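# Move all red foam blocks onto the desk

## Task

Get each red foam block in the room onto the desk, and leave every other object on the shelf, table or counter where it is. The coffee table must be standing upright when the scene ends, and the robot itself must not have fallen or be leaning. A block counts as placed only if it stays on the desk after the robot lets go.

## Robot and tools

Robot: a Hello Robot Stretch 3 with one arm. It has a two-wheeled base (0.33 m long, 0.34 m wide), a lift that moves the arm up and down a mast, and a telescoping arm pointing to the robot's right. There is no sideways drive, so to move the gripper forward or back you drive the base. On-the-spot turns pivot about the point midway between the wheels, 0.05 m behind the front edge. With the arm in and the wrist folded, a turn sweeps a 0.28 m radius circle. An unfolded, level gripper reaches beyond that circle.

Frames: the base frame has its origin on the floor between the drive wheels, x forward, y left, z up. hand_pose is reported in it, at the point where the closed fingertips meet. With all wrist joints at zero, that frame's x points up, y points back along the arm toward the mast, and z points to the rear. The odometry frame is the base frame as it was at the start. base_odometry counts wheel turns only, so wheel slip shows up as travel. Heading is positive to the left, within -3.142 to 3.142. camera_calibration lists K and T_world_to_cam for head_camera, nav_camera and wrist_camera, where world means the base frame. Expect small errors, which grow for the wrist camera at the arm's end.

Tool execute_actions: arguments actions (a list holding one action, or empty to just read state and images) and cameras (a list from head_camera, nav_camera, wrist_camera, all; omitted or null gives all, [] gives none). An action may contain:
- base: exactly one key. translate_m is a relative drive in metres from the current spot, -1 to 1, with forward positive. rotate_rad is a relative turn in radians, -3.2 to 3.2, with left (counter-clockwise seen from above) positive.
- joints: absolute targets, keyed by name. lift_m 0 to 1.1 (arm height on the mast). arm_m 0 to 0.52 (extension). wrist_yaw_rad -1.345 to 4.42 (0 is along the arm, positive toward the front, 3.0 is folded over the base). wrist_pitch_rad -1.57 to 0.451 (0 is level, negative tips the fingers down). wrist_roll_rad -2.911 to 2.911. gripper_m -0.089 to 0.179 (larger is wider; the actual fingertip gap is about 0.007 less when nearly closed and about 0.025 less when fully open, and it is zero below 0.007). head_pan_rad -3.953 to 1.73 (0 forward, positive left, -1.57 looks along the arm). head_tilt_rad -1.53 to 0.419 (negative looks down).
- contact_limits: only arm_m, an effort percentage from 1 to 100 at which the arm stops. Lower values are gentler, but a value that is too low stops the arm immediately.
Base and joint motions in one action start together. An action lasts at most 15 s. A joint or base you leave out may still be driving toward an earlier target. Unknown keys or out-of-range values cause the whole call to be rejected. After a reported stop, the remaining calls in the same reply are skipped.

Tool wait: seconds, 0 to 10. It commands nothing and returns state and images. Tool zoom_image: camera and region [x0, y0, x1, y1] in pixels of that camera's latest full image, at most 504x504. Tool finished_scene: scene number. It ends the scene for good and reports success.

Reading results. base_status and joint_status: done (for the base this means the wheels turned the full amount, slip included); off_target (stopped short and may still be pushing); contact_stop, time_out or torque_fault (target dropped and holding in place). After a contact stop the arm or lift goes slack, and a slack lift may sink under a load. on_its_own describes uncommanded behaviour, and its held at value is a target, not a position. motor_effort gives a percentage with the peak in brackets. Readings are noisy and offset, and an out-of-range effort at rest suggests contact or a load. Positive wheel effort drives the robot forward. lidar_m: 12 sectors of 30 degrees, with the first straight ahead and the rest counter-clockwise (4th left, 7th behind, 10th right). The scan plane is 0.17 m above the floor, covering 0.15 to 12 m, so it sees table legs but not tabletops, glass or the robot. A dash means nothing was detected. wrist_depth_mm and head_depth_mm are 7x7 grids of median depths (45 to 1000 mm and 280 to 4000 mm), with the head grid sideways. base_tilt is in degrees, with forward and right positive. turned_by_wheels and turned_by_imu give the turn since the last result.

Gripping: to grasp, command gripper_m below the object's width. To let go, open to at least 0.02 more than the value at first contact. Neither the reading nor done confirms a grasp, so check with images. An overly hard squeeze triggers a stall guard, and then the object can slip. To squeeze again, send a different value.

Speed: the base is fast only when stowed (lift_m under 0.30, arm_m under 0.03, wrist_yaw_rad over 2.54). Otherwise it is limited to 0.10 m/s and 0.63 rad/s.

Cautions: fold or unfold the wrist only with lift_m between 0.32 and 0.95, wrist_pitch_rad at -0.4 and roll near 0. Once folded, the lift may go down to 0.25. With yaw below -0.4, keep pitch at -0.5 or lower. Base, wrist and head have no contact stop and will keep pushing; wrist servos that strain too long shut off for 10 s. Pushing the arm against something solid with the gripper above about 0.45 m can tip the robot, and a second push or a high contact limit makes this worse. Do not drive while the gripper holds or presses on something fixed. If the robot snags or base_tilt shows a lean, reverse the last move in small steps, free the gripper, and lower lift_m to about 0.2. Avoid dropping, slamming or knocking objects, and loose items may occasionally be nudged by outside forces.

Each tool is called after "Request:" by a JSON object that holds its "op" and its "data".

## Session

Request:
{"op": "execute_actions", "data": {"actions": []}}

Scene clock: 0.00 s.
base_odometry: x=+0.000 y=+0.000 heading=+0.000 (m, m, rad; odometry frame)
turned_by_wheels: +0.000 (rad since the last result)
turned_by_imu: +0.000 (rad since the last result)
base_tilt: forward=+0.4 right=+2.1 (deg)
lidar_m: 1.51 1.84 1.81 0.84 0.80 0.64 0.71 1.13 1.93 1.48 1.31 1.72
head_depth_mm: 1680 1676 1670 1681 1681 1498 1009 / 1791 1778 1789 1789 1789 1492 1008 / 1900 1921 1916 1914 1913 1489 1110 / 1986 2060 2059 2075 2080 1489 1498 / 2018 2229 2244 2242 2250 1476 2016 / 2006 2368 2363 2389 2399 2367 2217 / 2011 2151 2161 2172 2200 2203 2129
base_status: not commanded
joint_positions: lift_m=+0.506 arm_m=-0.002 wrist_yaw_rad=+2.943 wrist_pitch_rad=-0.348 wrist_roll_rad=-0.008 gripper_m=+0.037 head_pan_rad=+0.007 head_tilt_rad=-0.016
joint_status: not commanded
motor_effort: left_wheel=+0 right_wheel=+0 lift_m=+22 arm_m=-1 wrist_yaw_rad=+0 wrist_pitch_rad=+4 wrist_roll_rad=+0 gripper_m=+1 head_pan_rad=+0 head_tilt_rad=+2 (%)
hand_pose: x=+0.0246 y=+0.0856 z=+0.5351 quat_wxyz=(+0.191, +0.702, +0.054, +0.684) (m; base frame)
wrist_depth_mm: 809 - - - - - - / 707 - - - - - - / 858 - - - - - - / 910 843 - - - - - / 885 882 - - - - - / 734 766 - 851 - 835 820 / 645 698 700 698 706 697 712
pictures: head_camera (sideways: a quarter turn clockwise sets it upright), nav_camera (sideways: a quarter turn counterclockwise sets it upright), wrist_camera
Images, in order (width x height): head_camera 896x504, nav_camera 672x504, wrist_camera 644x364.

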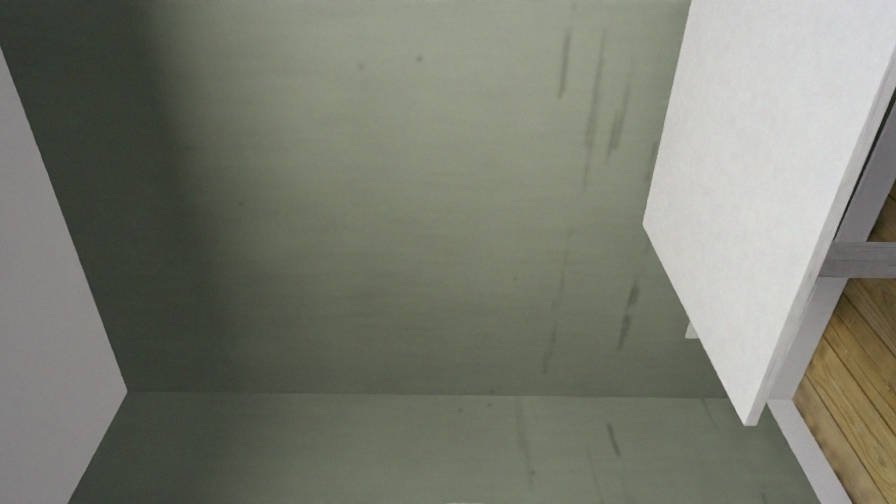

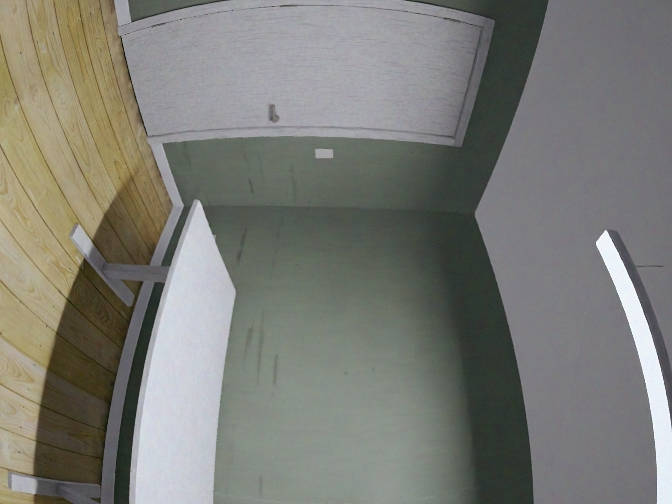

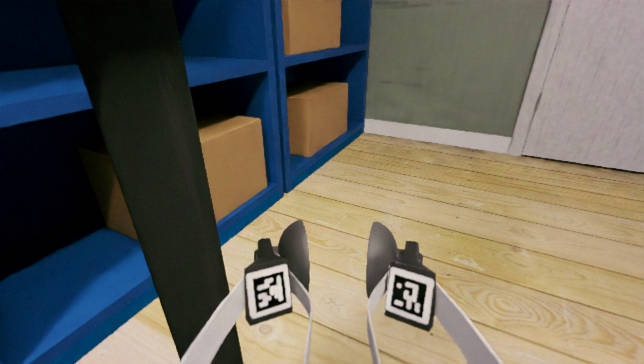

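Request:
{"op": "execute_actions", "data": {"actions": [{"joints": {"head_tilt_rad": -0.6}}], "cameras": ["head_camera", "nav_camera"]}}

Request:
{"op": "execute_actions", "data": {"actions": [{"joints": {"head_pan_rad": 1.2}}], "cameras": ["head_camera", "nav_camera"]}}

Request:
{"op": "execute_actions", "data": {"actions": [{"joints": {"head_pan_rad": -1.0}}], "cameras": ["head_camera", "nav_camera"]}}

Request:
{"op": "execute_actions", "data": {"actions": [{"joints": {"head_pan_rad": -2.2}}], "cameras": ["head_camera", "nav_camera"]}}

Request:
{"op": "execute_actions", "data": {"actions": [{"joints": {"head_pan_rad": -3.4}}], "cameras": ["head_camera", "nav_camera"]}}

Scene clock: 9.83 s.
base_odometry: x=+0.000 y=+0.000 heading=+0.000 (m, m, rad; odometry frame)
turned_by_wheels: +0.000 (rad since the last result)
turned_by_imu: +0.000 (rad since the last result)
base_tilt: forward=+0.3 right=+2.1 (deg)
lidar_m: 1.50 1.84 1.82 0.84 0.80 0.64 0.71 1.13 1.93 1.48 1.31 1.71
head_depth_mm: 1498 1619 1505 1148 1861 1503 1271 / 1584 1719 1484 1198 1832 1492 1258 / 1689 1847 1474 2117 1831 1483 1256 / 1793 1985 1467 2046 1819 1478 1246 / 1937 2146 1452 2343 1754 1467 1247 / 2077 2285 2491 2316 1784 1470 1243 / 1943 2116 2266 2308 1793 1459 1236
base_status: not commanded
joint_positions: lift_m=+0.506 arm_m=-0.002 wrist_yaw_rad=+2.943 wrist_pitch_rad=-0.348 wrist_roll_rad=-0.008 gripper_m=+0.037 head_pan_rad=+0.007 head_tilt_rad=-0.592
joint_status: all done
motor_effort: left_wheel=-1(0) right_wheel=+0(0) lift_m=+22(22) arm_m=-1(1) wrist_yaw_rad=+0(1) wrist_pitch_rad=+4(4) wrist_roll_rad=+0(0) gripper_m=+1(1) head_pan_rad=+0(0) head_tilt_rad=-5(45) (%)
hand_pose: x=+0.0246 y=+0.0856 z=+0.5351 quat_wxyz=(+0.191, +0.702, +0.054, +0.684) (m; base frame)
wrist_depth_mm: 816 - - - - - - / 701 - - - - - - / 890 - - - - - - / 913 851 - - - - - / 873 893 - - - - - / 753 762 - 845 - 821 841 / 655 696 712 705 695 717 703
pictures: head_camera (sideways: a quarter turn clockwise sets it upright), nav_camera (sideways: a quarter turn counterclockwise sets it upright)
camera_calibration (this result's frames):
head_camera: T_world_to_cam=[[-0.563976, -0.00665421, -0.825765, 1.10134], [0.0143247, 0.999738, -0.0178395, 0.0217216], [0.825667, -0.0218899, -0.563733, 0.678669], [0, 0, 0, 1]] pos_world=[0.0604652, 0.000468621, 1.29243]
nav_camera: T_world_to_cam=[[0.536142, 0.0328993, 0.843486, -1.0589], [0.029068, -0.999367, 0.0205029, 0.026775], [0.843627, 0.013526, -0.536759, 0.652417], [0, 0, 0, 1]] pos_world=[0.0165433, 0.0527704, 1.24281]
Images, in order (width x height): head_camera 896x504, nav_camera 672x504.

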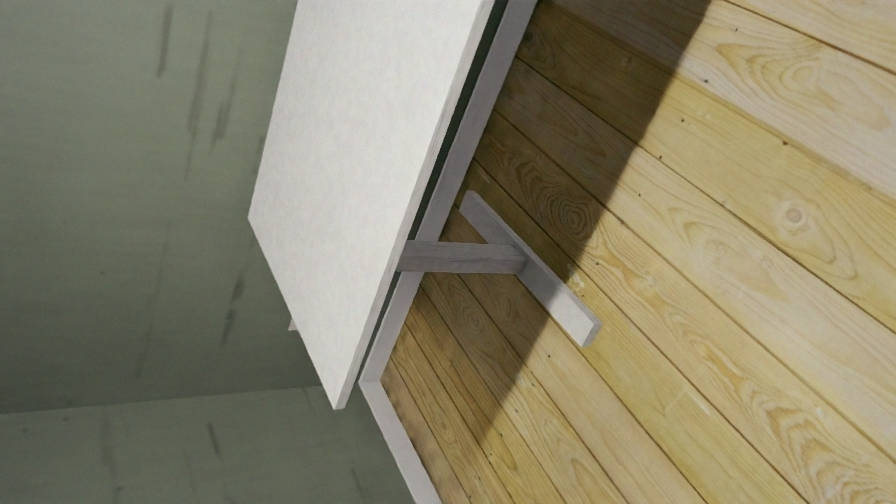

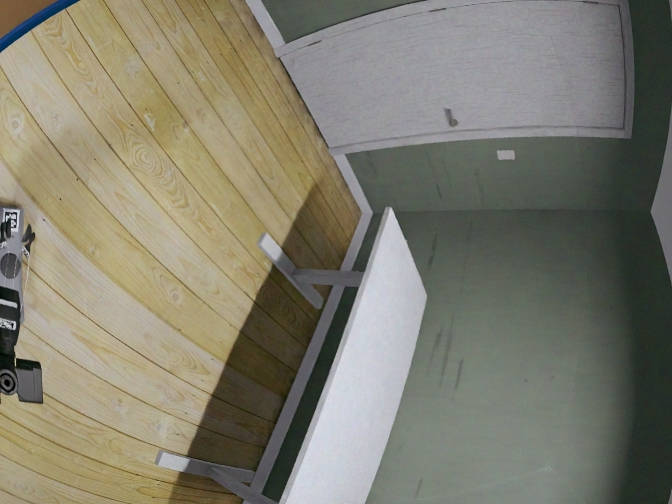

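Scene clock: 11.03 s.
base_odometry: x=+0.000 y=+0.000 heading=+0.000 (m, m, rad; odometry frame)
turned_by_wheels: +0.000 (rad since the last result)
turned_by_imu: +0.000 (rad since the last result)
base_tilt: forward=+0.3 right=+2.1 (deg)
lidar_m: 1.51 1.84 1.82 0.84 0.80 0.64 0.71 1.13 1.93 1.48 1.31 1.72
head_depth_mm: 1506 1644 1813 2028 1847 1490 1265 / 1533 1687 1866 2083 1834 1491 1261 / 1573 1739 1932 2140 1820 1490 1250 / 1603 1780 1987 2186 1802 1482 1251 / 1631 1804 2018 2193 1797 1462 1243 / 1398 1805 1570 1758 1692 1471 1237 / 1178 1238 1313 1314 1403 1413 1233
base_status: not commanded
joint_positions: lift_m=+0.506 arm_m=-0.002 wrist_yaw_rad=+2.943 wrist_pitch_rad=-0.348 wrist_roll_rad=-0.008 gripper_m=+0.037 head_pan_rad=+1.193 head_tilt_rad=-0.593
joint_status: all done
motor_effort: left_wheel=+0(0) right_wheel=+0(0) lift_m=+22(22) arm_m=-1(1) wrist_yaw_rad=+0(0) wrist_pitch_rad=+4(4) wrist_roll_rad=+0(0) gripper_m=-1(0) head_pan_rad=+4(44) head_tilt_rad=-5(5) (%)
hand_pose: x=+0.0246 y=+0.0856 z=+0.5351 quat_wxyz=(+0.191, +0.702, +0.054, +0.684) (m; base frame)
wrist_depth_mm: 818 - - - - - - / 703 - - - - - - / 888 - - - - - - / 904 838 - - - - - / 880 862 - - - - - / 770 767 - 862 - 826 826 / 649 697 701 704 693 723 693
pictures: head_camera (sideways: a quarter turn clockwise sets it upright), nav_camera (sideways: a quarter turn counterclockwise sets it upright)
camera_calibration (this result's frames):
head_camera: T_world_to_cam=[[-0.205734, -0.525365, -0.82563, 1.09898], [-0.921161, 0.388772, -0.0178446, 0.0274347], [0.330357, 0.756867, -0.563929, 0.681946], [0, 0, 0, 1]] pos_world=[0.0260843, 0.0505586, 1.29241]
nav_camera: T_world_to_cam=[[0.170958, 0.509431, 0.843359, -1.0565], [0.937116, -0.348416, 0.0204976, 0.0212427], [0.304282, 0.786821, -0.53696, 0.655969], [0, 0, 0, 1]] pos_world=[-0.0388894, 0.029486, 1.2428]
Images, in order (width x height): head_camera 896x504, nav_camera 672x504.

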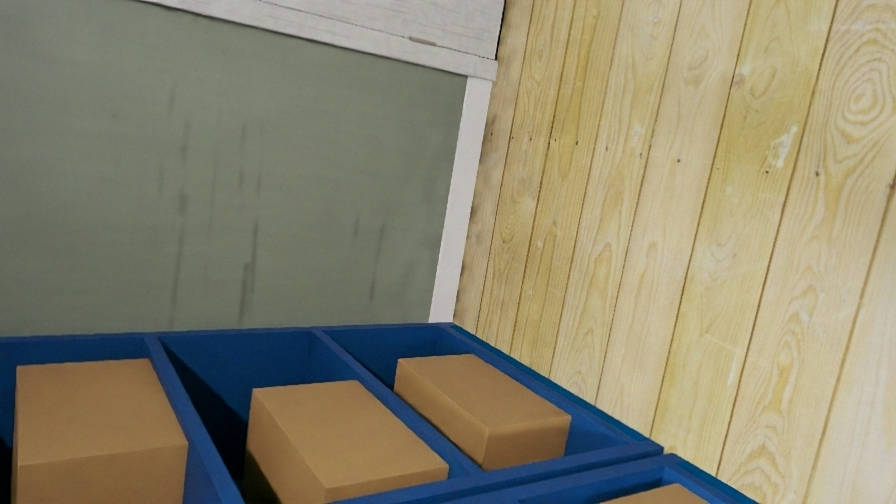

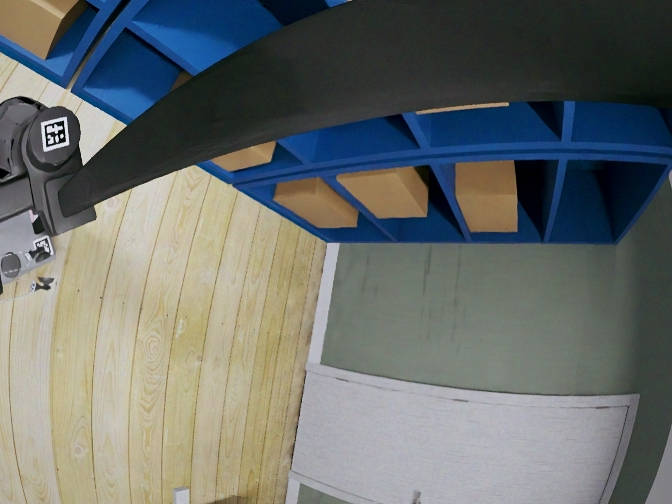

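Scene clock: 12.67 s.
base_odometry: x=+0.000 y=+0.000 heading=+0.000 (m, m, rad; odometry frame)
turned_by_wheels: +0.000 (rad since the last result)
turned_by_imu: +0.000 (rad since the last result)
base_tilt: forward=+0.4 right=+2.1 (deg)
lidar_m: 1.51 1.84 1.82 0.84 0.80 0.64 0.71 1.14 1.94 1.48 1.31 1.72
head_depth_mm: 1785 2005 2148 1940 1846 1502 1263 / 1702 1923 2080 1924 1835 1497 1258 / 1637 1820 2037 2188 1830 1480 1258 / 1564 1733 1855 2167 1812 1479 1249 / 1514 1658 1447 1560 1731 1463 1242 / 1456 1604 1442 1164 1795 1468 1237 / 1408 1553 1420 1099 1788 1465 1234
base_status: not commanded
joint_positions: lift_m=+0.506 arm_m=-0.002 wrist_yaw_rad=+2.943 wrist_pitch_rad=-0.348 wrist_roll_rad=-0.008 gripper_m=+0.037 head_pan_rad=-0.993 head_tilt_rad=-0.593
joint_status: all done
motor_effort: left_wheel=+0(0) right_wheel=+0(0) lift_m=+22(23) arm_m=-1(1) wrist_yaw_rad=+0(0) wrist_pitch_rad=+4(4) wrist_roll_rad=+0(1) gripper_m=+0(1) head_pan_rad=-5(46) head_tilt_rad=-4(5) (%)
hand_pose: x=+0.0246 y=+0.0856 z=+0.5351 quat_wxyz=(+0.191, +0.702, +0.054, +0.684) (m; base frame)
wrist_depth_mm: 805 - - - - - - / 693 - - - - - - / 891 - - - - - - / 920 831 - - - - - / 906 877 - - - - - / 759 756 - 844 - 836 822 / 647 690 703 715 708 683 700
pictures: head_camera (sideways: a quarter turn clockwise sets it upright), nav_camera (sideways: a quarter turn counterclockwise sets it upright)
camera_calibration (this result's frames):
head_camera: T_world_to_cam=[[-0.310593, 0.471168, -0.82555, 1.09952], [0.848869, 0.528302, -0.0178476, 0.0166414], [0.427731, -0.706327, -0.564047, 0.681505], [0, 0, 0, 1]] pos_world=[0.0358762, -0.0454838, 1.2924]
nav_camera: T_world_to_cam=[[0.317635, -0.43357, 0.843282, -1.0573], [-0.825103, -0.564611, 0.0204945, 0.0319964], [0.467241, -0.702304, -0.53708, 0.655131], [0, 0, 0, 1]] pos_world=[0.0561306, 0.0197543, 1.2428]
Images, in order (width x height): head_camera 896x504, nav_camera 672x504.

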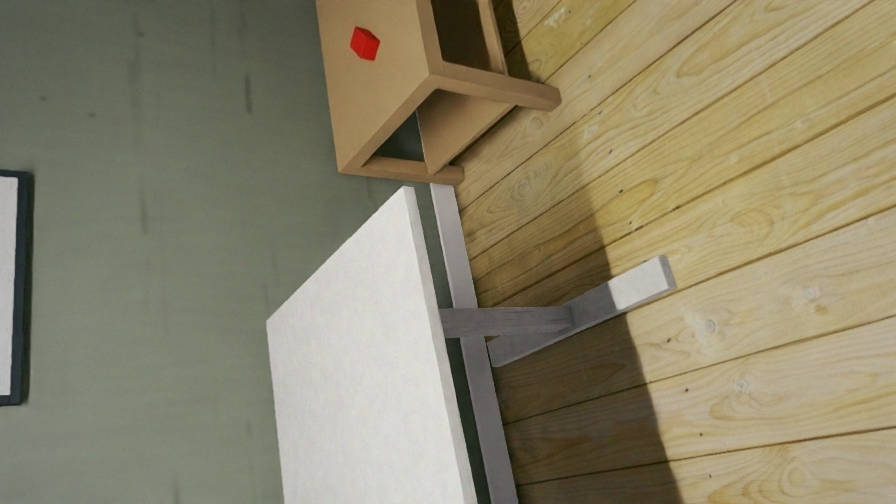

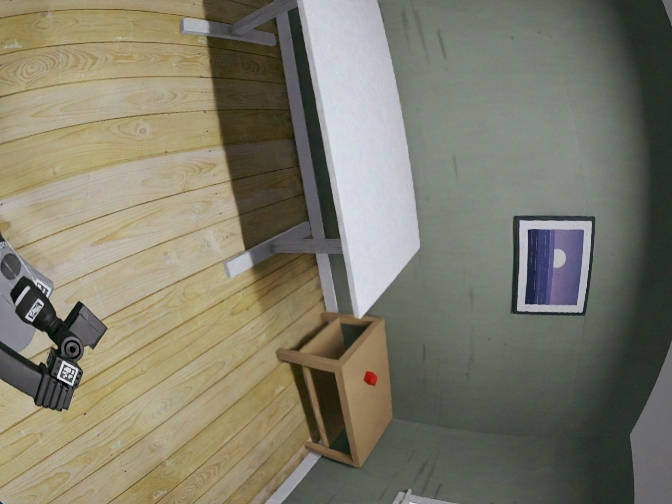

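Scene clock: 13.87 s.
base_odometry: x=+0.000 y=+0.000 heading=+0.000 (m, m, rad; odometry frame)
turned_by_wheels: +0.000 (rad since the last result)
turned_by_imu: +0.000 (rad since the last result)
base_tilt: forward=+0.4 right=+2.1 (deg)
lidar_m: 1.50 1.84 1.82 0.84 0.80 0.64 0.71 1.13 1.93 1.48 1.31 1.72
head_depth_mm: 1662 1836 2039 2243 1844 1497 1259 / 1652 1828 2059 2259 1830 1490 1262 / 1651 1813 2060 2242 1834 1482 1258 / 1647 1844 2046 2239 1810 1485 1254 / 1651 1811 2036 2236 1812 1468 1245 / 1653 1807 2042 2237 1797 1459 1243 / 1649 1815 2043 2226 1791 1459 1234
base_status: not commanded
joint_positions: lift_m=+0.506 arm_m=-0.002 wrist_yaw_rad=+2.943 wrist_pitch_rad=-0.348 wrist_roll_rad=-0.008 gripper_m=+0.037 head_pan_rad=-2.193 head_tilt_rad=-0.593
joint_status: all done
motor_effort: left_wheel=+0(0) right_wheel=+0(0) lift_m=+22(23) arm_m=-1(1) wrist_yaw_rad=-1(0) wrist_pitch_rad=+4(4) wrist_roll_rad=+0(0) gripper_m=+1(1) head_pan_rad=-4(48) head_tilt_rad=-5(5) (%)
hand_pose: x=+0.0246 y=+0.0856 z=+0.5351 quat_wxyz=(+0.191, +0.702, +0.054, +0.684) (m; base frame)
wrist_depth_mm: 820 - - - - - - / 710 - - - - - - / 868 - - - - - - / 909 844 - - - - - / 880 886 - - - - - / 731 765 - 849 - 824 853 / 650 703 692 705 682 685 707
pictures: head_camera (sideways: a quarter turn clockwise sets it upright), nav_camera (sideways: a quarter turn counterclockwise sets it upright)
camera_calibration (this result's frames):
head_camera: T_world_to_cam=[[0.326616, 0.460233, -0.825534, 1.09561], [0.79999, -0.599748, -0.0178482, 0.0169404], [-0.503327, -0.65459, -0.564069, 0.687214], [0, 0, 0, 1]] pos_world=[-0.0255031, -0.0442336, 1.2924]
nav_camera: T_world_to_cam=[[-0.289023, -0.453173, 0.843268, -1.05358], [-0.82522, 0.56444, 0.0204939, 0.0319979], [-0.485261, -0.689958, -0.537103, 0.660971], [0, 0, 0, 1]] pos_world=[0.0426415, -0.0394712, 1.2428]
Images, in order (width x height): head_camera 896x504, nav_camera 672x504.

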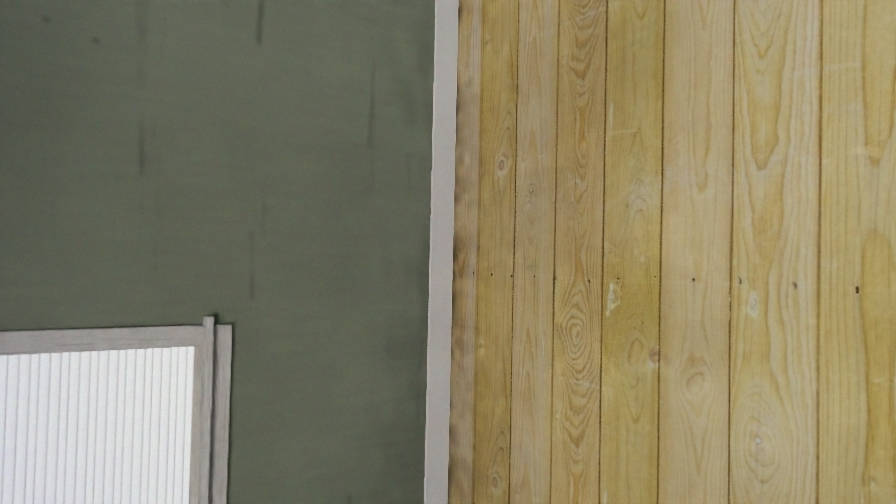

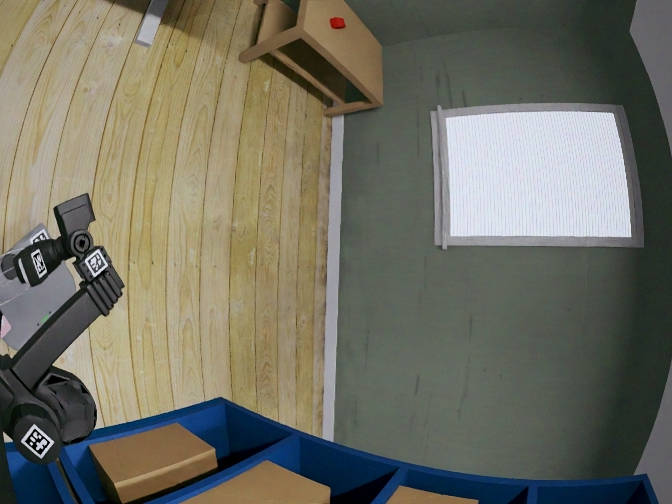

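Scene clock: 15.07 s.
base_odometry: x=+0.000 y=+0.000 heading=+0.000 (m, m, rad; odometry frame)
turned_by_wheels: +0.000 (rad since the last result)
turned_by_imu: +0.000 (rad since the last result)
base_tilt: forward=+0.3 right=+2.1 (deg)
lidar_m: 1.51 1.84 1.82 0.84 0.80 0.64 0.72 1.13 1.94 1.48 1.31 1.72
head_depth_mm: 515 562 620 706 1073 925 1184 / 910 979 650 726 817 973 1185 / 947 1027 768 1272 1031 1038 1202 / 982 1065 767 1006 1024 1140 1222 / 827 852 803 895 972 1173 1243 / 680 715 770 927 1031 1251 1240 / 663 719 798 963 1090 1371 1241
base_status: not commanded
joint_positions: lift_m=+0.506 arm_m=-0.002 wrist_yaw_rad=+2.943 wrist_pitch_rad=-0.348 wrist_roll_rad=-0.008 gripper_m=+0.037 head_pan_rad=-3.393 head_tilt_rad=-0.593
joint_status: all done
motor_effort: left_wheel=+0(0) right_wheel=+0(0) lift_m=+22(22) arm_m=+0(1) wrist_yaw_rad=-1(1) wrist_pitch_rad=+4(4) wrist_roll_rad=+0(0) gripper_m=+0(0) head_pan_rad=-5(46) head_tilt_rad=-5(5) (%)
hand_pose: x=+0.0246 y=+0.0856 z=+0.5351 quat_wxyz=(+0.191, +0.702, +0.054, +0.684) (m; base frame)
wrist_depth_mm: 831 - - - - - - / 729 - - - - - - / 835 - - - - - - / 908 839 - - - - - / 920 929 - - - - - / 735 752 - 826 - 837 844 / 646 685 700 697 678 690 675
pictures: head_camera (sideways: a quarter turn clockwise sets it upright), nav_camera (sideways: a quarter turn counterclockwise sets it upright)
camera_calibration (this result's frames):
head_camera: T_world_to_cam=[[0.547324, -0.137651, -0.825523, 1.09425], [-0.2691, -0.962947, -0.0178487, 0.0234624], [-0.792478, 0.231918, -0.564086, 0.688999], [0, 0, 0, 1]] pos_world=[-0.046579, 0.0134267, 1.2924]
nav_camera: T_world_to_cam=[[-0.527121, 0.105171, 0.843257, -1.05211], [0.22705, 0.973667, 0.0204934, 0.0255796], [-0.818896, 0.202264, -0.53712, 0.663028], [0, 0, 0, 1]] pos_world=[-0.0174462, -0.0483612, 1.2428]
Images, in order (width x height): head_camera 896x504, nav_camera 672x504.

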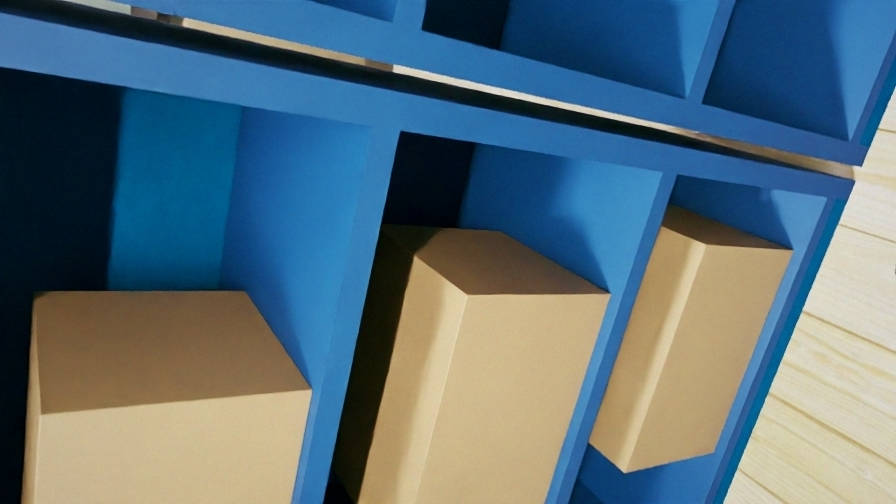

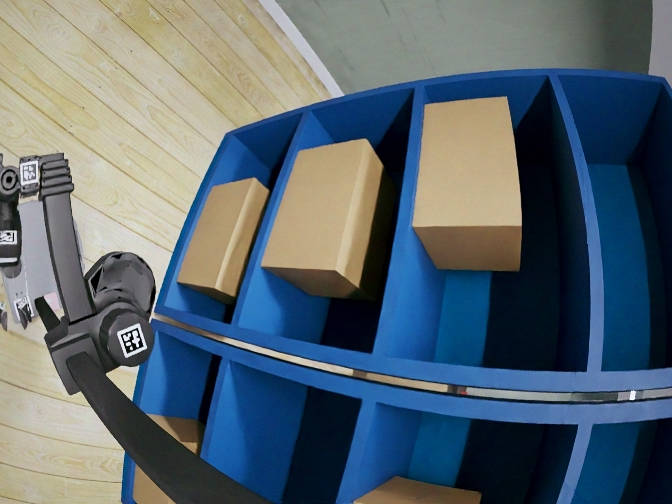

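Request:
{"op": "execute_actions", "data": {"actions": [{"joints": {"head_pan_rad": -3.9, "head_tilt_rad": -0.25}}], "cameras": ["head_camera", "nav_camera"]}}

Request:
{"op": "execute_actions", "data": {"actions": [{"joints": {"head_pan_rad": -3.0, "head_tilt_rad": -0.25}}], "cameras": ["head_camera", "nav_camera"]}}

Request:
{"op": "execute_actions", "data": {"actions": [{"joints": {"head_pan_rad": 1.7, "head_tilt_rad": -0.25}}], "cameras": ["head_camera", "nav_camera"]}}

Scene clock: 43.50 s.
base_odometry: x=+0.000 y=+0.000 heading=+0.000 (m, m, rad; odometry frame)
turned_by_wheels: +0.000 (rad since the last result)
turned_by_imu: +0.000 (rad since the last result)
base_tilt: forward=+0.3 right=+2.0 (deg)
lidar_m: 1.51 1.84 1.82 0.84 0.80 0.64 0.71 1.13 1.94 1.48 1.31 1.72
head_depth_mm: - - - - - - - / 974 879 - - - - - / 966 890 1061 954 764 1231 949 / 945 912 1052 1095 759 1212 945 / 931 935 1029 1076 708 1174 910 / 534 560 587 618 655 683 726 / 523 548 580 918 643 1154 911
base_status: not commanded
joint_positions: lift_m=+0.506 arm_m=-0.002 wrist_yaw_rad=+2.943 wrist_pitch_rad=-0.348 wrist_roll_rad=-0.008 gripper_m=+0.037 head_pan_rad=-3.893 head_tilt_rad=-0.261
joint_status: all done
motor_effort: left_wheel=+0(0) right_wheel=+0(0) lift_m=+23(22) arm_m=-1(1) wrist_yaw_rad=+0(1) wrist_pitch_rad=+4(4) wrist_roll_rad=+0(0) gripper_m=+0(1) head_pan_rad=-5(35) head_tilt_rad=+6(34) (%)
hand_pose: x=+0.0246 y=+0.0856 z=+0.5351 quat_wxyz=(+0.191, +0.702, +0.054, +0.684) (m; base frame)
wrist_depth_mm: 833 - - - - - - / 693 - - - - - - / 860 - - - - - - / 889 842 - - - - - / 895 870 - - - - - / 739 759 - 826 - 834 827 / 637 696 718 703 703 695 710
pictures: head_camera (sideways: a quarter turn clockwise sets it upright), nav_camera (sideways: a quarter turn counterclockwise sets it upright)
camera_calibration (this result's frames):
head_camera: T_world_to_cam=[[0.195317, -0.178691, -0.964324, 1.27749], [-0.701219, -0.712877, -0.00992946, 0.0157944], [-0.68567, 0.678141, -0.264539, 0.298551], [0, 0, 0, 1]] pos_world=[-0.0337331, 0.0370761, 1.31105]
nav_camera: T_world_to_cam=[[-0.190039, 0.137588, 0.972088, -1.22229], [0.671815, 0.740243, 0.0265641, 0.0149529], [-0.715926, 0.658111, -0.233109, 0.266779], [0, 0, 0, 1]] pos_world=[-0.0513337, -0.0184673, 1.24996]
Images, in order (width x height): head_camera 896x504, nav_camera 672x504.

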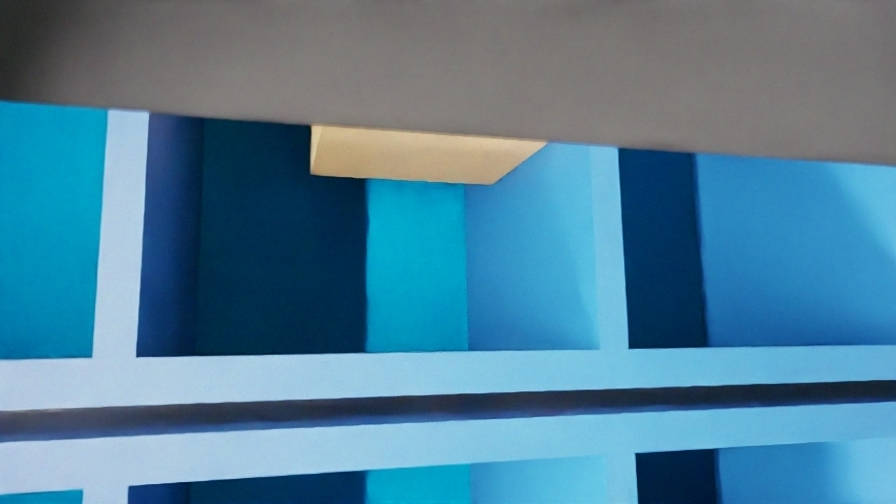

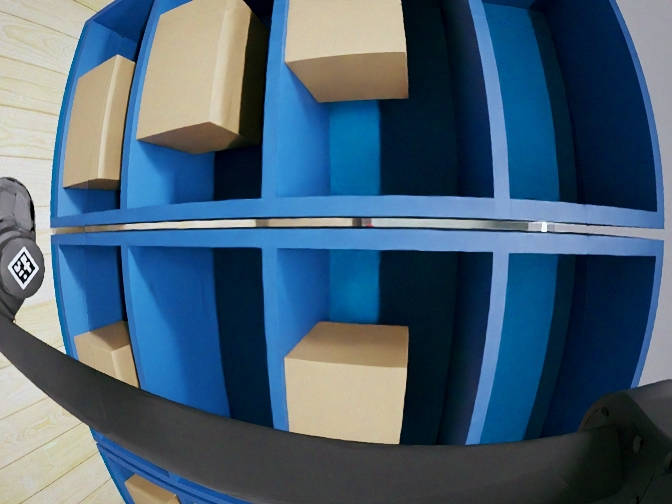

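Scene clock: 44.57 s.
base_odometry: x=+0.000 y=+0.000 heading=+0.000 (m, m, rad; odometry frame)
turned_by_wheels: +0.000 (rad since the last result)
turned_by_imu: +0.000 (rad since the last result)
base_tilt: forward=+0.4 right=+2.0 (deg)
lidar_m: 1.51 1.84 1.82 0.84 0.80 0.64 0.71 1.14 1.94 1.48 1.31 1.72
head_depth_mm: 1024 855 1058 961 770 864 877 / 1108 868 794 794 821 833 833 / 1195 1136 797 799 963 887 919 / 1201 1178 879 879 1013 979 1073 / 1086 1111 984 976 1289 1148 1424 / 987 1019 1073 1117 1205 1275 1374 / 1897 2007 2088 2167 2290 2048 1583
base_status: not commanded
joint_positions: lift_m=+0.506 arm_m=-0.002 wrist_yaw_rad=+2.943 wrist_pitch_rad=-0.348 wrist_roll_rad=-0.008 gripper_m=+0.037 head_pan_rad=-3.007 head_tilt_rad=-0.261
joint_status: all done
motor_effort: left_wheel=+0(0) right_wheel=+0(0) lift_m=+23(22) arm_m=-1(1) wrist_yaw_rad=+0(0) wrist_pitch_rad=+4(4) wrist_roll_rad=+0(0) gripper_m=+1(1) head_pan_rad=+3(44) head_tilt_rad=+7(7) (%)
hand_pose: x=+0.0246 y=+0.0856 z=+0.5351 quat_wxyz=(+0.191, +0.702, +0.054, +0.684) (m; base frame)
wrist_depth_mm: 810 - - - - - - / 697 - - - - - - / 873 - - - - - - / 885 821 - - - - - / 886 871 - - - - - / 741 771 - 844 - 849 840 / 649 685 695 712 704 693 710
pictures: head_camera (sideways: a quarter turn clockwise sets it upright), nav_camera (sideways: a quarter turn counterclockwise sets it upright)
camera_calibration (this result's frames):
head_camera: T_world_to_cam=[[0.261717, 0.0381007, -0.964392, 1.27717], [0.108154, -0.994085, -0.00992275, 0.0108485], [-0.959066, -0.101706, -0.26429, 0.299894], [0, 0, 0, 1]] pos_world=[-0.0478134, -0.00737569, 1.31106]
nav_camera: T_world_to_cam=[[-0.226551, -0.0600273, 0.972148, -1.22214], [-0.147947, 0.988638, 0.0265678, 0.0199487], [-0.962697, -0.137807, -0.232858, 0.267958], [0, 0, 0, 1]] pos_world=[-0.0159637, -0.0561574, 1.24997]
Images, in order (width x height): head_camera 896x504, nav_camera 672x504.

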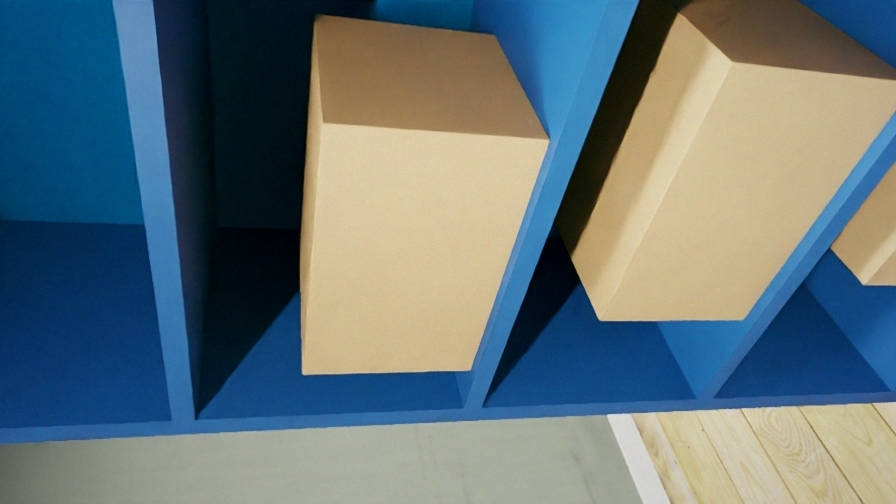

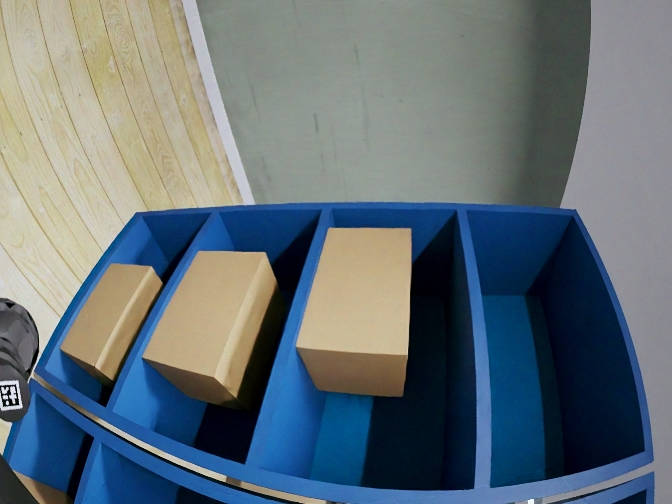

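Scene clock: 47.33 s.
base_odometry: x=+0.000 y=+0.000 heading=+0.000 (m, m, rad; odometry frame)
turned_by_wheels: +0.000 (rad since the last result)
turned_by_imu: +0.000 (rad since the last result)
base_tilt: forward=+0.4 right=+2.1 (deg)
lidar_m: 1.51 1.84 1.81 0.85 0.80 0.64 0.71 1.14 1.94 1.48 1.31 1.72
head_depth_mm: 1665 1721 1582 1841 1920 1981 1623 / 1762 1809 1377 1418 1469 1660 1581 / 938 985 1043 1126 1201 1332 1466 / 976 1001 1054 1070 1173 1200 1250 / 1070 1086 884 886 1296 1222 1097 / 1152 961 793 793 1377 1215 971 / 1071 974 719 719 757 1238 941
base_status: not commanded
joint_positions: lift_m=+0.506 arm_m=-0.002 wrist_yaw_rad=+2.943 wrist_pitch_rad=-0.348 wrist_roll_rad=-0.008 gripper_m=+0.037 head_pan_rad=+1.693 head_tilt_rad=-0.261
joint_status: all done
motor_effort: left_wheel=+0(0) right_wheel=+0(0) lift_m=+22(23) arm_m=-1(0) wrist_yaw_rad=+1(0) wrist_pitch_rad=+4(4) wrist_roll_rad=+0(1) gripper_m=+1(1) head_pan_rad=+3(46) head_tilt_rad=+5(4) (%)
hand_pose: x=+0.0246 y=+0.0856 z=+0.5351 quat_wxyz=(+0.191, +0.702, +0.054, +0.684) (m; base frame)
wrist_depth_mm: 832 - - - - - - / 696 - - - - - - / 858 - - - - - - / 900 837 - - - - - / 861 883 - - - - - / 744 782 - 839 - 812 858 / 650 692 720 718 686 696 690
pictures: head_camera (sideways: a quarter turn clockwise sets it upright), nav_camera (sideways: a quarter turn counterclockwise sets it upright)
camera_calibration (this result's frames):
head_camera: T_world_to_cam=[[0.0348404, -0.262038, -0.964428, 1.2786], [-0.995348, -0.0958332, -0.0099192, 0.0175753], [-0.0898251, 0.960287, -0.264158, 0.294421], [0, 0, 0, 1]] pos_world=[-0.000607243, 0.0539994, 1.31107]
nav_camera: T_world_to_cam=[[-0.0572008, 0.227145, 0.97218, -1.22322], [0.990395, 0.135688, 0.0265697, 0.0130023], [-0.125878, 0.964362, -0.232725, 0.26268], [0, 0, 0, 1]] pos_world=[-0.0497807, 0.0227646, 1.24997]
Images, in order (width x height): head_camera 896x504, nav_camera 672x504.

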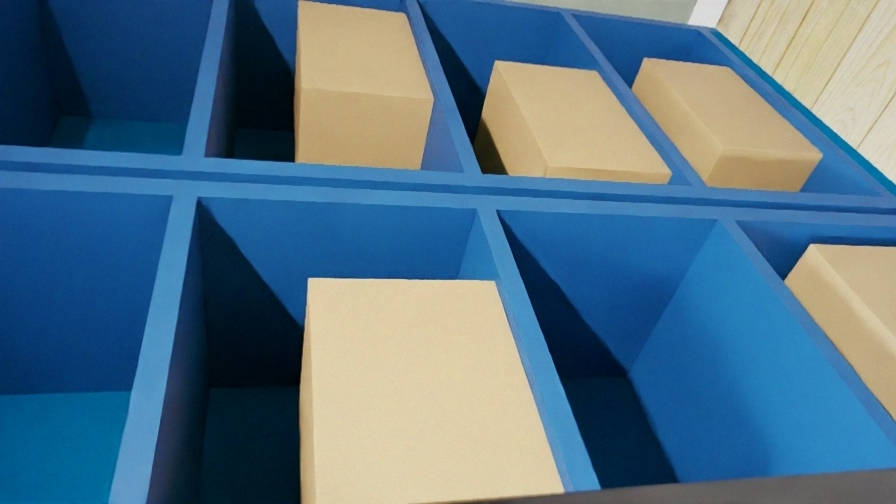

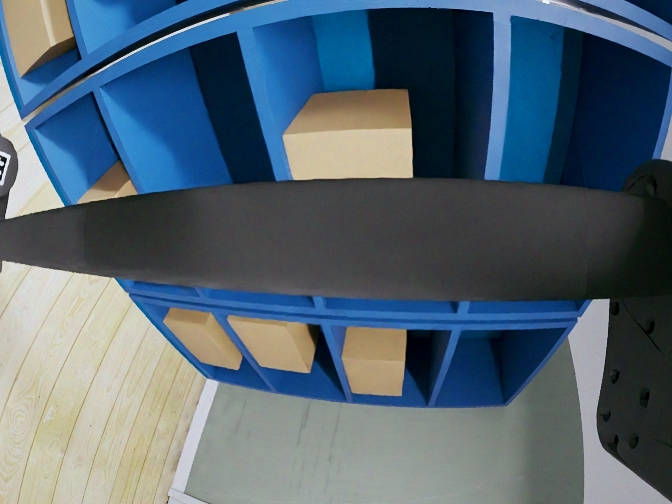

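Request:
{"op": "execute_actions", "data": {"actions": [{"base": {"rotate_rad": 1.44}, "joints": {"lift_m": 0.28, "head_pan_rad": -3.14, "head_tilt_rad": -0.5}}], "cameras": ["head_camera", "nav_camera"]}}

Scene clock: 106.13 s.
base_odometry: x=+0.000 y=+0.000 heading=+1.440 (m, m, rad; odometry frame)
turned_by_wheels: +1.440 (rad since the last result)
turned_by_imu: +1.429 (rad since the last result)
base_tilt: forward=+0.3 right=+2.1 (deg)
lidar_m: 0.94 0.76 0.64 0.69 1.25 1.93 2.00 1.31 1.31 1.50 1.89 1.82
head_depth_mm: 1630 1746 1884 2062 2064 1627 1336 / 1697 1843 1992 2170 2038 1612 1326 / 1793 1935 2112 2311 2033 1610 1332 / 1880 2040 2255 2448 2031 1601 1315 / 1999 2170 2354 2392 2020 1587 1323 / 2104 2299 2456 2088 1990 1588 1314 / 2049 2189 2275 1857 1801 1575 1309
base_status: done
joint_positions: lift_m=+0.280 arm_m=-0.002 wrist_yaw_rad=+2.943 wrist_pitch_rad=-0.349 wrist_roll_rad=-0.008 gripper_m=+0.037 head_pan_rad=-3.133 head_tilt_rad=-0.494
joint_status: all done
motor_effort: left_wheel=-2(9) right_wheel=+2(10) lift_m=+15(21) arm_m=-1(1) wrist_yaw_rad=+0(1) wrist_pitch_rad=+4(4) wrist_roll_rad=+0(0) gripper_m=+1(0) head_pan_rad=-4(45) head_tilt_rad=-3(29) (%)
hand_pose: x=+0.0246 y=+0.0855 z=+0.3089 quat_wxyz=(+0.191, +0.702, +0.054, +0.684) (m; base frame)
wrist_depth_mm: - - - - 639 877 816 / - - 787 724 783 936 717 / - - 858 791 764 983 691 / 909 883 843 817 741 738 660 / 691 685 716 675 710 659 613 / 553 541 - 562 - 544 543 / 462 477 - 479 446 454 454
pictures: head_camera (sideways: a quarter turn clockwise sets it upright), nav_camera (sideways: a quarter turn counterclockwise sets it upright)
camera_calibration (this result's frames):
head_camera: T_world_to_cam=[[0.480412, 0.00692882, -0.877015, 1.1618], [-0.0141782, -0.999777, -0.0156652, 0.0190669], [-0.876928, 0.0199602, -0.480207, 0.58038], [0, 0, 0, 1]] pos_world=[-0.0489233, -0.000571787, 1.29792]
nav_camera: T_world_to_cam=[[-0.450929, -0.0331099, 0.891945, -1.11607], [-0.0287446, 0.999332, 0.0225642, 0.0244413], [-0.892097, -0.0154638, -0.45158, 0.552175], [0, 0, 0, 1]] pos_world=[-0.00997465, -0.0528394, 1.24428]
Images, in order (width x height): head_camera 896x504, nav_camera 672x504.

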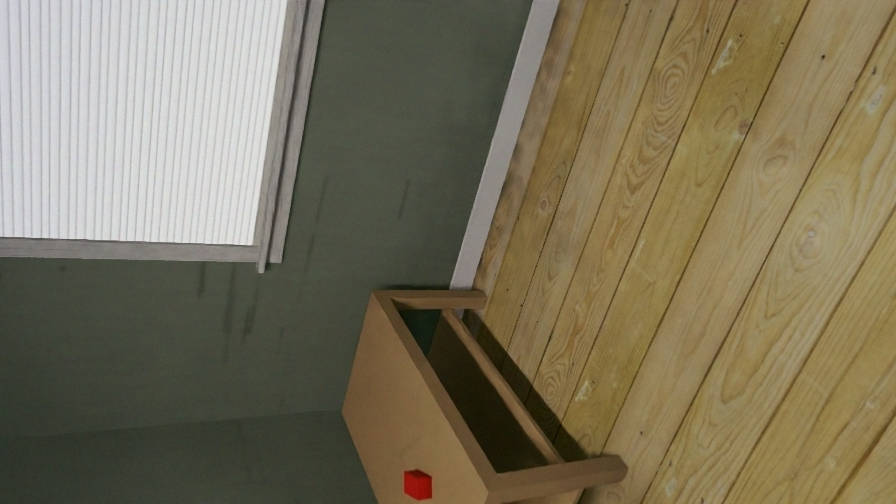

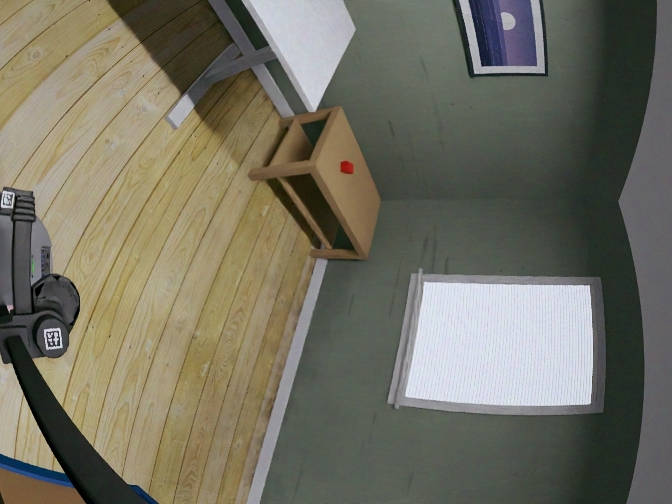

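Request:
{"op": "execute_actions", "data": {"actions": [{"base": {"translate_m": -1.0}}], "cameras": ["head_camera", "nav_camera"]}}

Request:
{"op": "execute_actions", "data": {"actions": [{"base": {"translate_m": -0.45}, "joints": {"head_pan_rad": -2.4, "head_tilt_rad": -0.7}}], "cameras": ["head_camera", "nav_camera"]}}

Scene clock: 126.87 s.
base_odometry: x=-0.131 y=-0.991 heading=+1.440 (m, m, rad; odometry frame)
turned_by_wheels: +0.000 (rad since the last result)
turned_by_imu: -0.005 (rad since the last result)
base_tilt: forward=+0.3 right=+2.1 (deg)
lidar_m: 1.69 1.20 1.13 1.52 1.11 1.06 1.10 1.27 0.65 0.92 1.72 2.69
head_depth_mm: 869 935 1007 1084 1203 1333 1334 / 909 977 1061 1156 1279 1428 1331 / 953 1029 1121 1242 1366 1511 1333 / 990 1088 1193 1323 1466 1559 1318 / 1063 1159 1269 1418 1469 1537 1315 / 1122 1228 1364 1533 1304 1451 1315 / 1190 1315 1468 1620 1298 1097 1250
base_status: done
joint_positions: lift_m=+0.280 arm_m=-0.002 wrist_yaw_rad=+2.943 wrist_pitch_rad=-0.349 wrist_roll_rad=-0.008 gripper_m=+0.037 head_pan_rad=-3.133 head_tilt_rad=-0.495
joint_status: not commanded
motor_effort: left_wheel=-1(12) right_wheel=+2(6) lift_m=+15(15) arm_m=-1(1) wrist_yaw_rad=+0(1) wrist_pitch_rad=+4(5) wrist_roll_rad=-1(0) gripper_m=+0(1) head_pan_rad=-3(4) head_tilt_rad=-2(4) (%)
hand_pose: x=+0.0246 y=+0.0855 z=+0.3089 quat_wxyz=(+0.191, +0.702, +0.054, +0.684) (m; base frame)
wrist_depth_mm: 839 - - - - - - / 886 - - - - - 908 / 894 - - - - - 968 / 838 897 892 901 888 899 879 / 695 681 716 671 710 689 662 / 552 551 - 548 - 547 543 / 462 475 - 478 451 462 454
pictures: head_camera (sideways: a quarter turn clockwise sets it upright), nav_camera (sideways: a quarter turn counterclockwise sets it upright)
camera_calibration (this result's frames):
head_camera: T_world_to_cam=[[0.481065, 0.00682915, -0.876658, 1.16133], [-0.0143856, -0.999774, -0.0156823, 0.0190904], [-0.876567, 0.0201554, -0.480858, 0.581225], [0, 0, 0, 1]] pos_world=[-0.0489204, -0.000559706, 1.29788]
nav_camera: T_world_to_cam=[[-0.451599, -0.0330168, 0.89161, -1.11563], [-0.0285424, 0.999338, 0.0225494, 0.0244594], [-0.891764, -0.0152654, -0.452243, 0.553035], [0, 0, 0, 1]] pos_world=[-0.00994342, -0.0528355, 1.24426]
Images, in order (width x height): head_camera 896x504, nav_camera 672x504.

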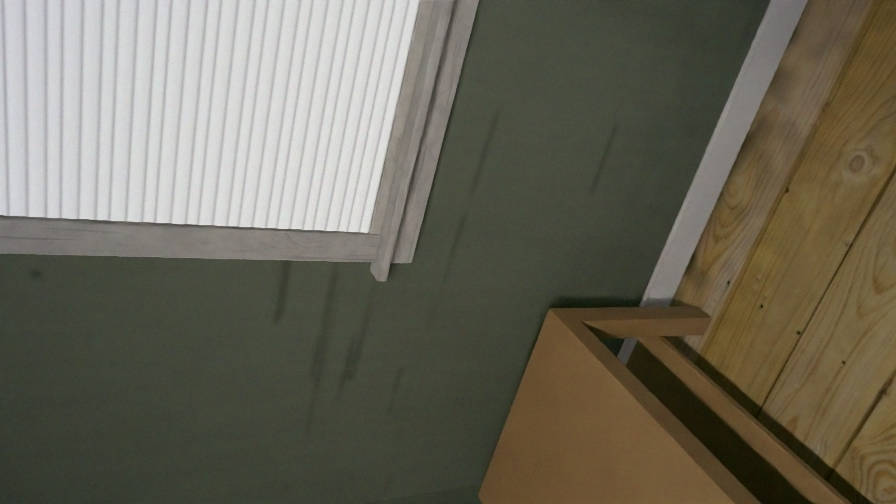

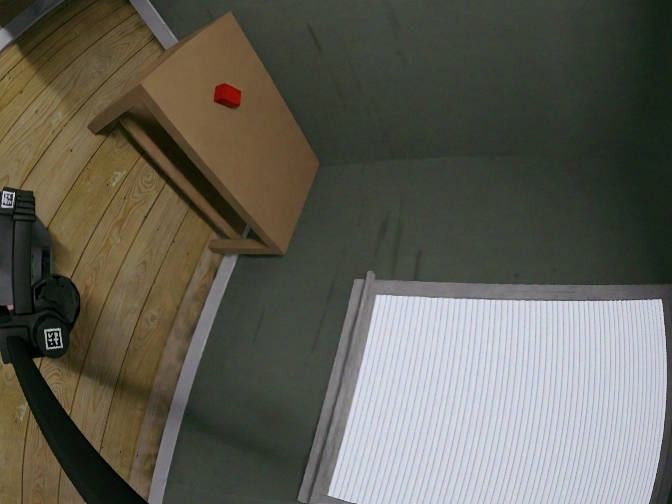

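Scene clock: 130.10 s.
base_odometry: x=-0.189 y=-1.438 heading=+1.440 (m, m, rad; odometry frame)
turned_by_wheels: +0.000 (rad since the last result)
turned_by_imu: -0.002 (rad since the last result)
base_tilt: forward=+0.4 right=+2.1 (deg)
lidar_m: 2.14 1.51 1.39 0.97 0.70 0.67 0.67 0.94 1.00 0.50 1.04 2.20
head_depth_mm: 933 979 1041 1107 1123 1043 1204 / 976 1101 1219 1303 1080 967 1201 / 941 1059 1228 1324 1076 942 1179 / 908 1020 1164 1278 1070 899 1146 / 874 979 1114 1232 1069 893 1123 / 845 943 1067 1207 1061 892 1046 / 819 911 1027 1175 1055 884 814
base_status: done
joint_positions: lift_m=+0.280 arm_m=-0.002 wrist_yaw_rad=+2.943 wrist_pitch_rad=-0.349 wrist_roll_rad=-0.008 gripper_m=+0.037 head_pan_rad=-2.407 head_tilt_rad=-0.692
joint_status: all done
motor_effort: left_wheel=-1(9) right_wheel=+1(6) lift_m=+15(15) arm_m=-1(0) wrist_yaw_rad=+0(1) wrist_pitch_rad=+5(4) wrist_roll_rad=+0(0) gripper_m=+1(0) head_pan_rad=+4(45) head_tilt_rad=-4(26) (%)
hand_pose: x=+0.0246 y=+0.0855 z=+0.3089 quat_wxyz=(+0.191, +0.702, +0.054, +0.684) (m; base frame)
wrist_depth_mm: 540 - - - - - - / 565 - - - - - - / 589 - - - - - - / 604 701 895 942 885 889 872 / 601 680 708 673 718 674 667 / 550 548 - 550 - 553 548 / 466 473 - 485 456 459 462
pictures: head_camera (sideways: a quarter turn clockwise sets it upright), nav_camera (sideways: a quarter turn counterclockwise sets it upright)
camera_calibration (this result's frames):
head_camera: T_world_to_cam=[[0.475687, 0.433185, -0.765554, 1.01651], [0.655499, -0.754935, -0.0198735, 0.020456], [-0.586552, -0.492366, -0.643065, 0.790487], [0, 0, 0, 1]] pos_world=[-0.033288, -0.0356854, 1.28693]
nav_camera: T_world_to_cam=[[-0.438857, -0.435552, 0.785938, -0.977922], [-0.687697, 0.725769, 0.0182063, 0.0341397], [-0.57834, -0.532498, -0.618037, 0.766831], [0, 0, 0, 1]] pos_world=[0.0377987, -0.042377, 1.24189]
Images, in order (width x height): head_camera 896x504, nav_camera 672x504.

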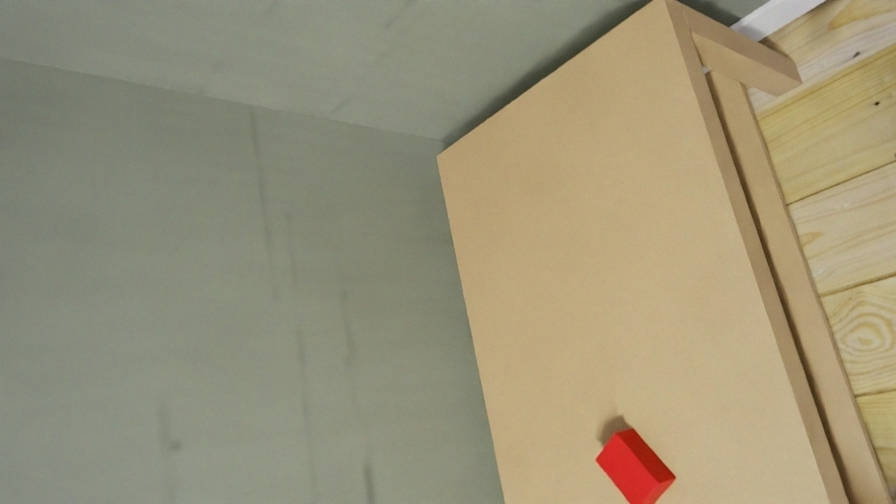

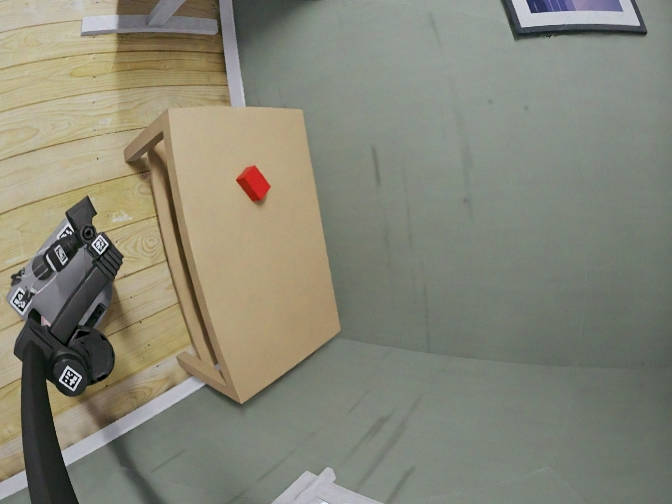

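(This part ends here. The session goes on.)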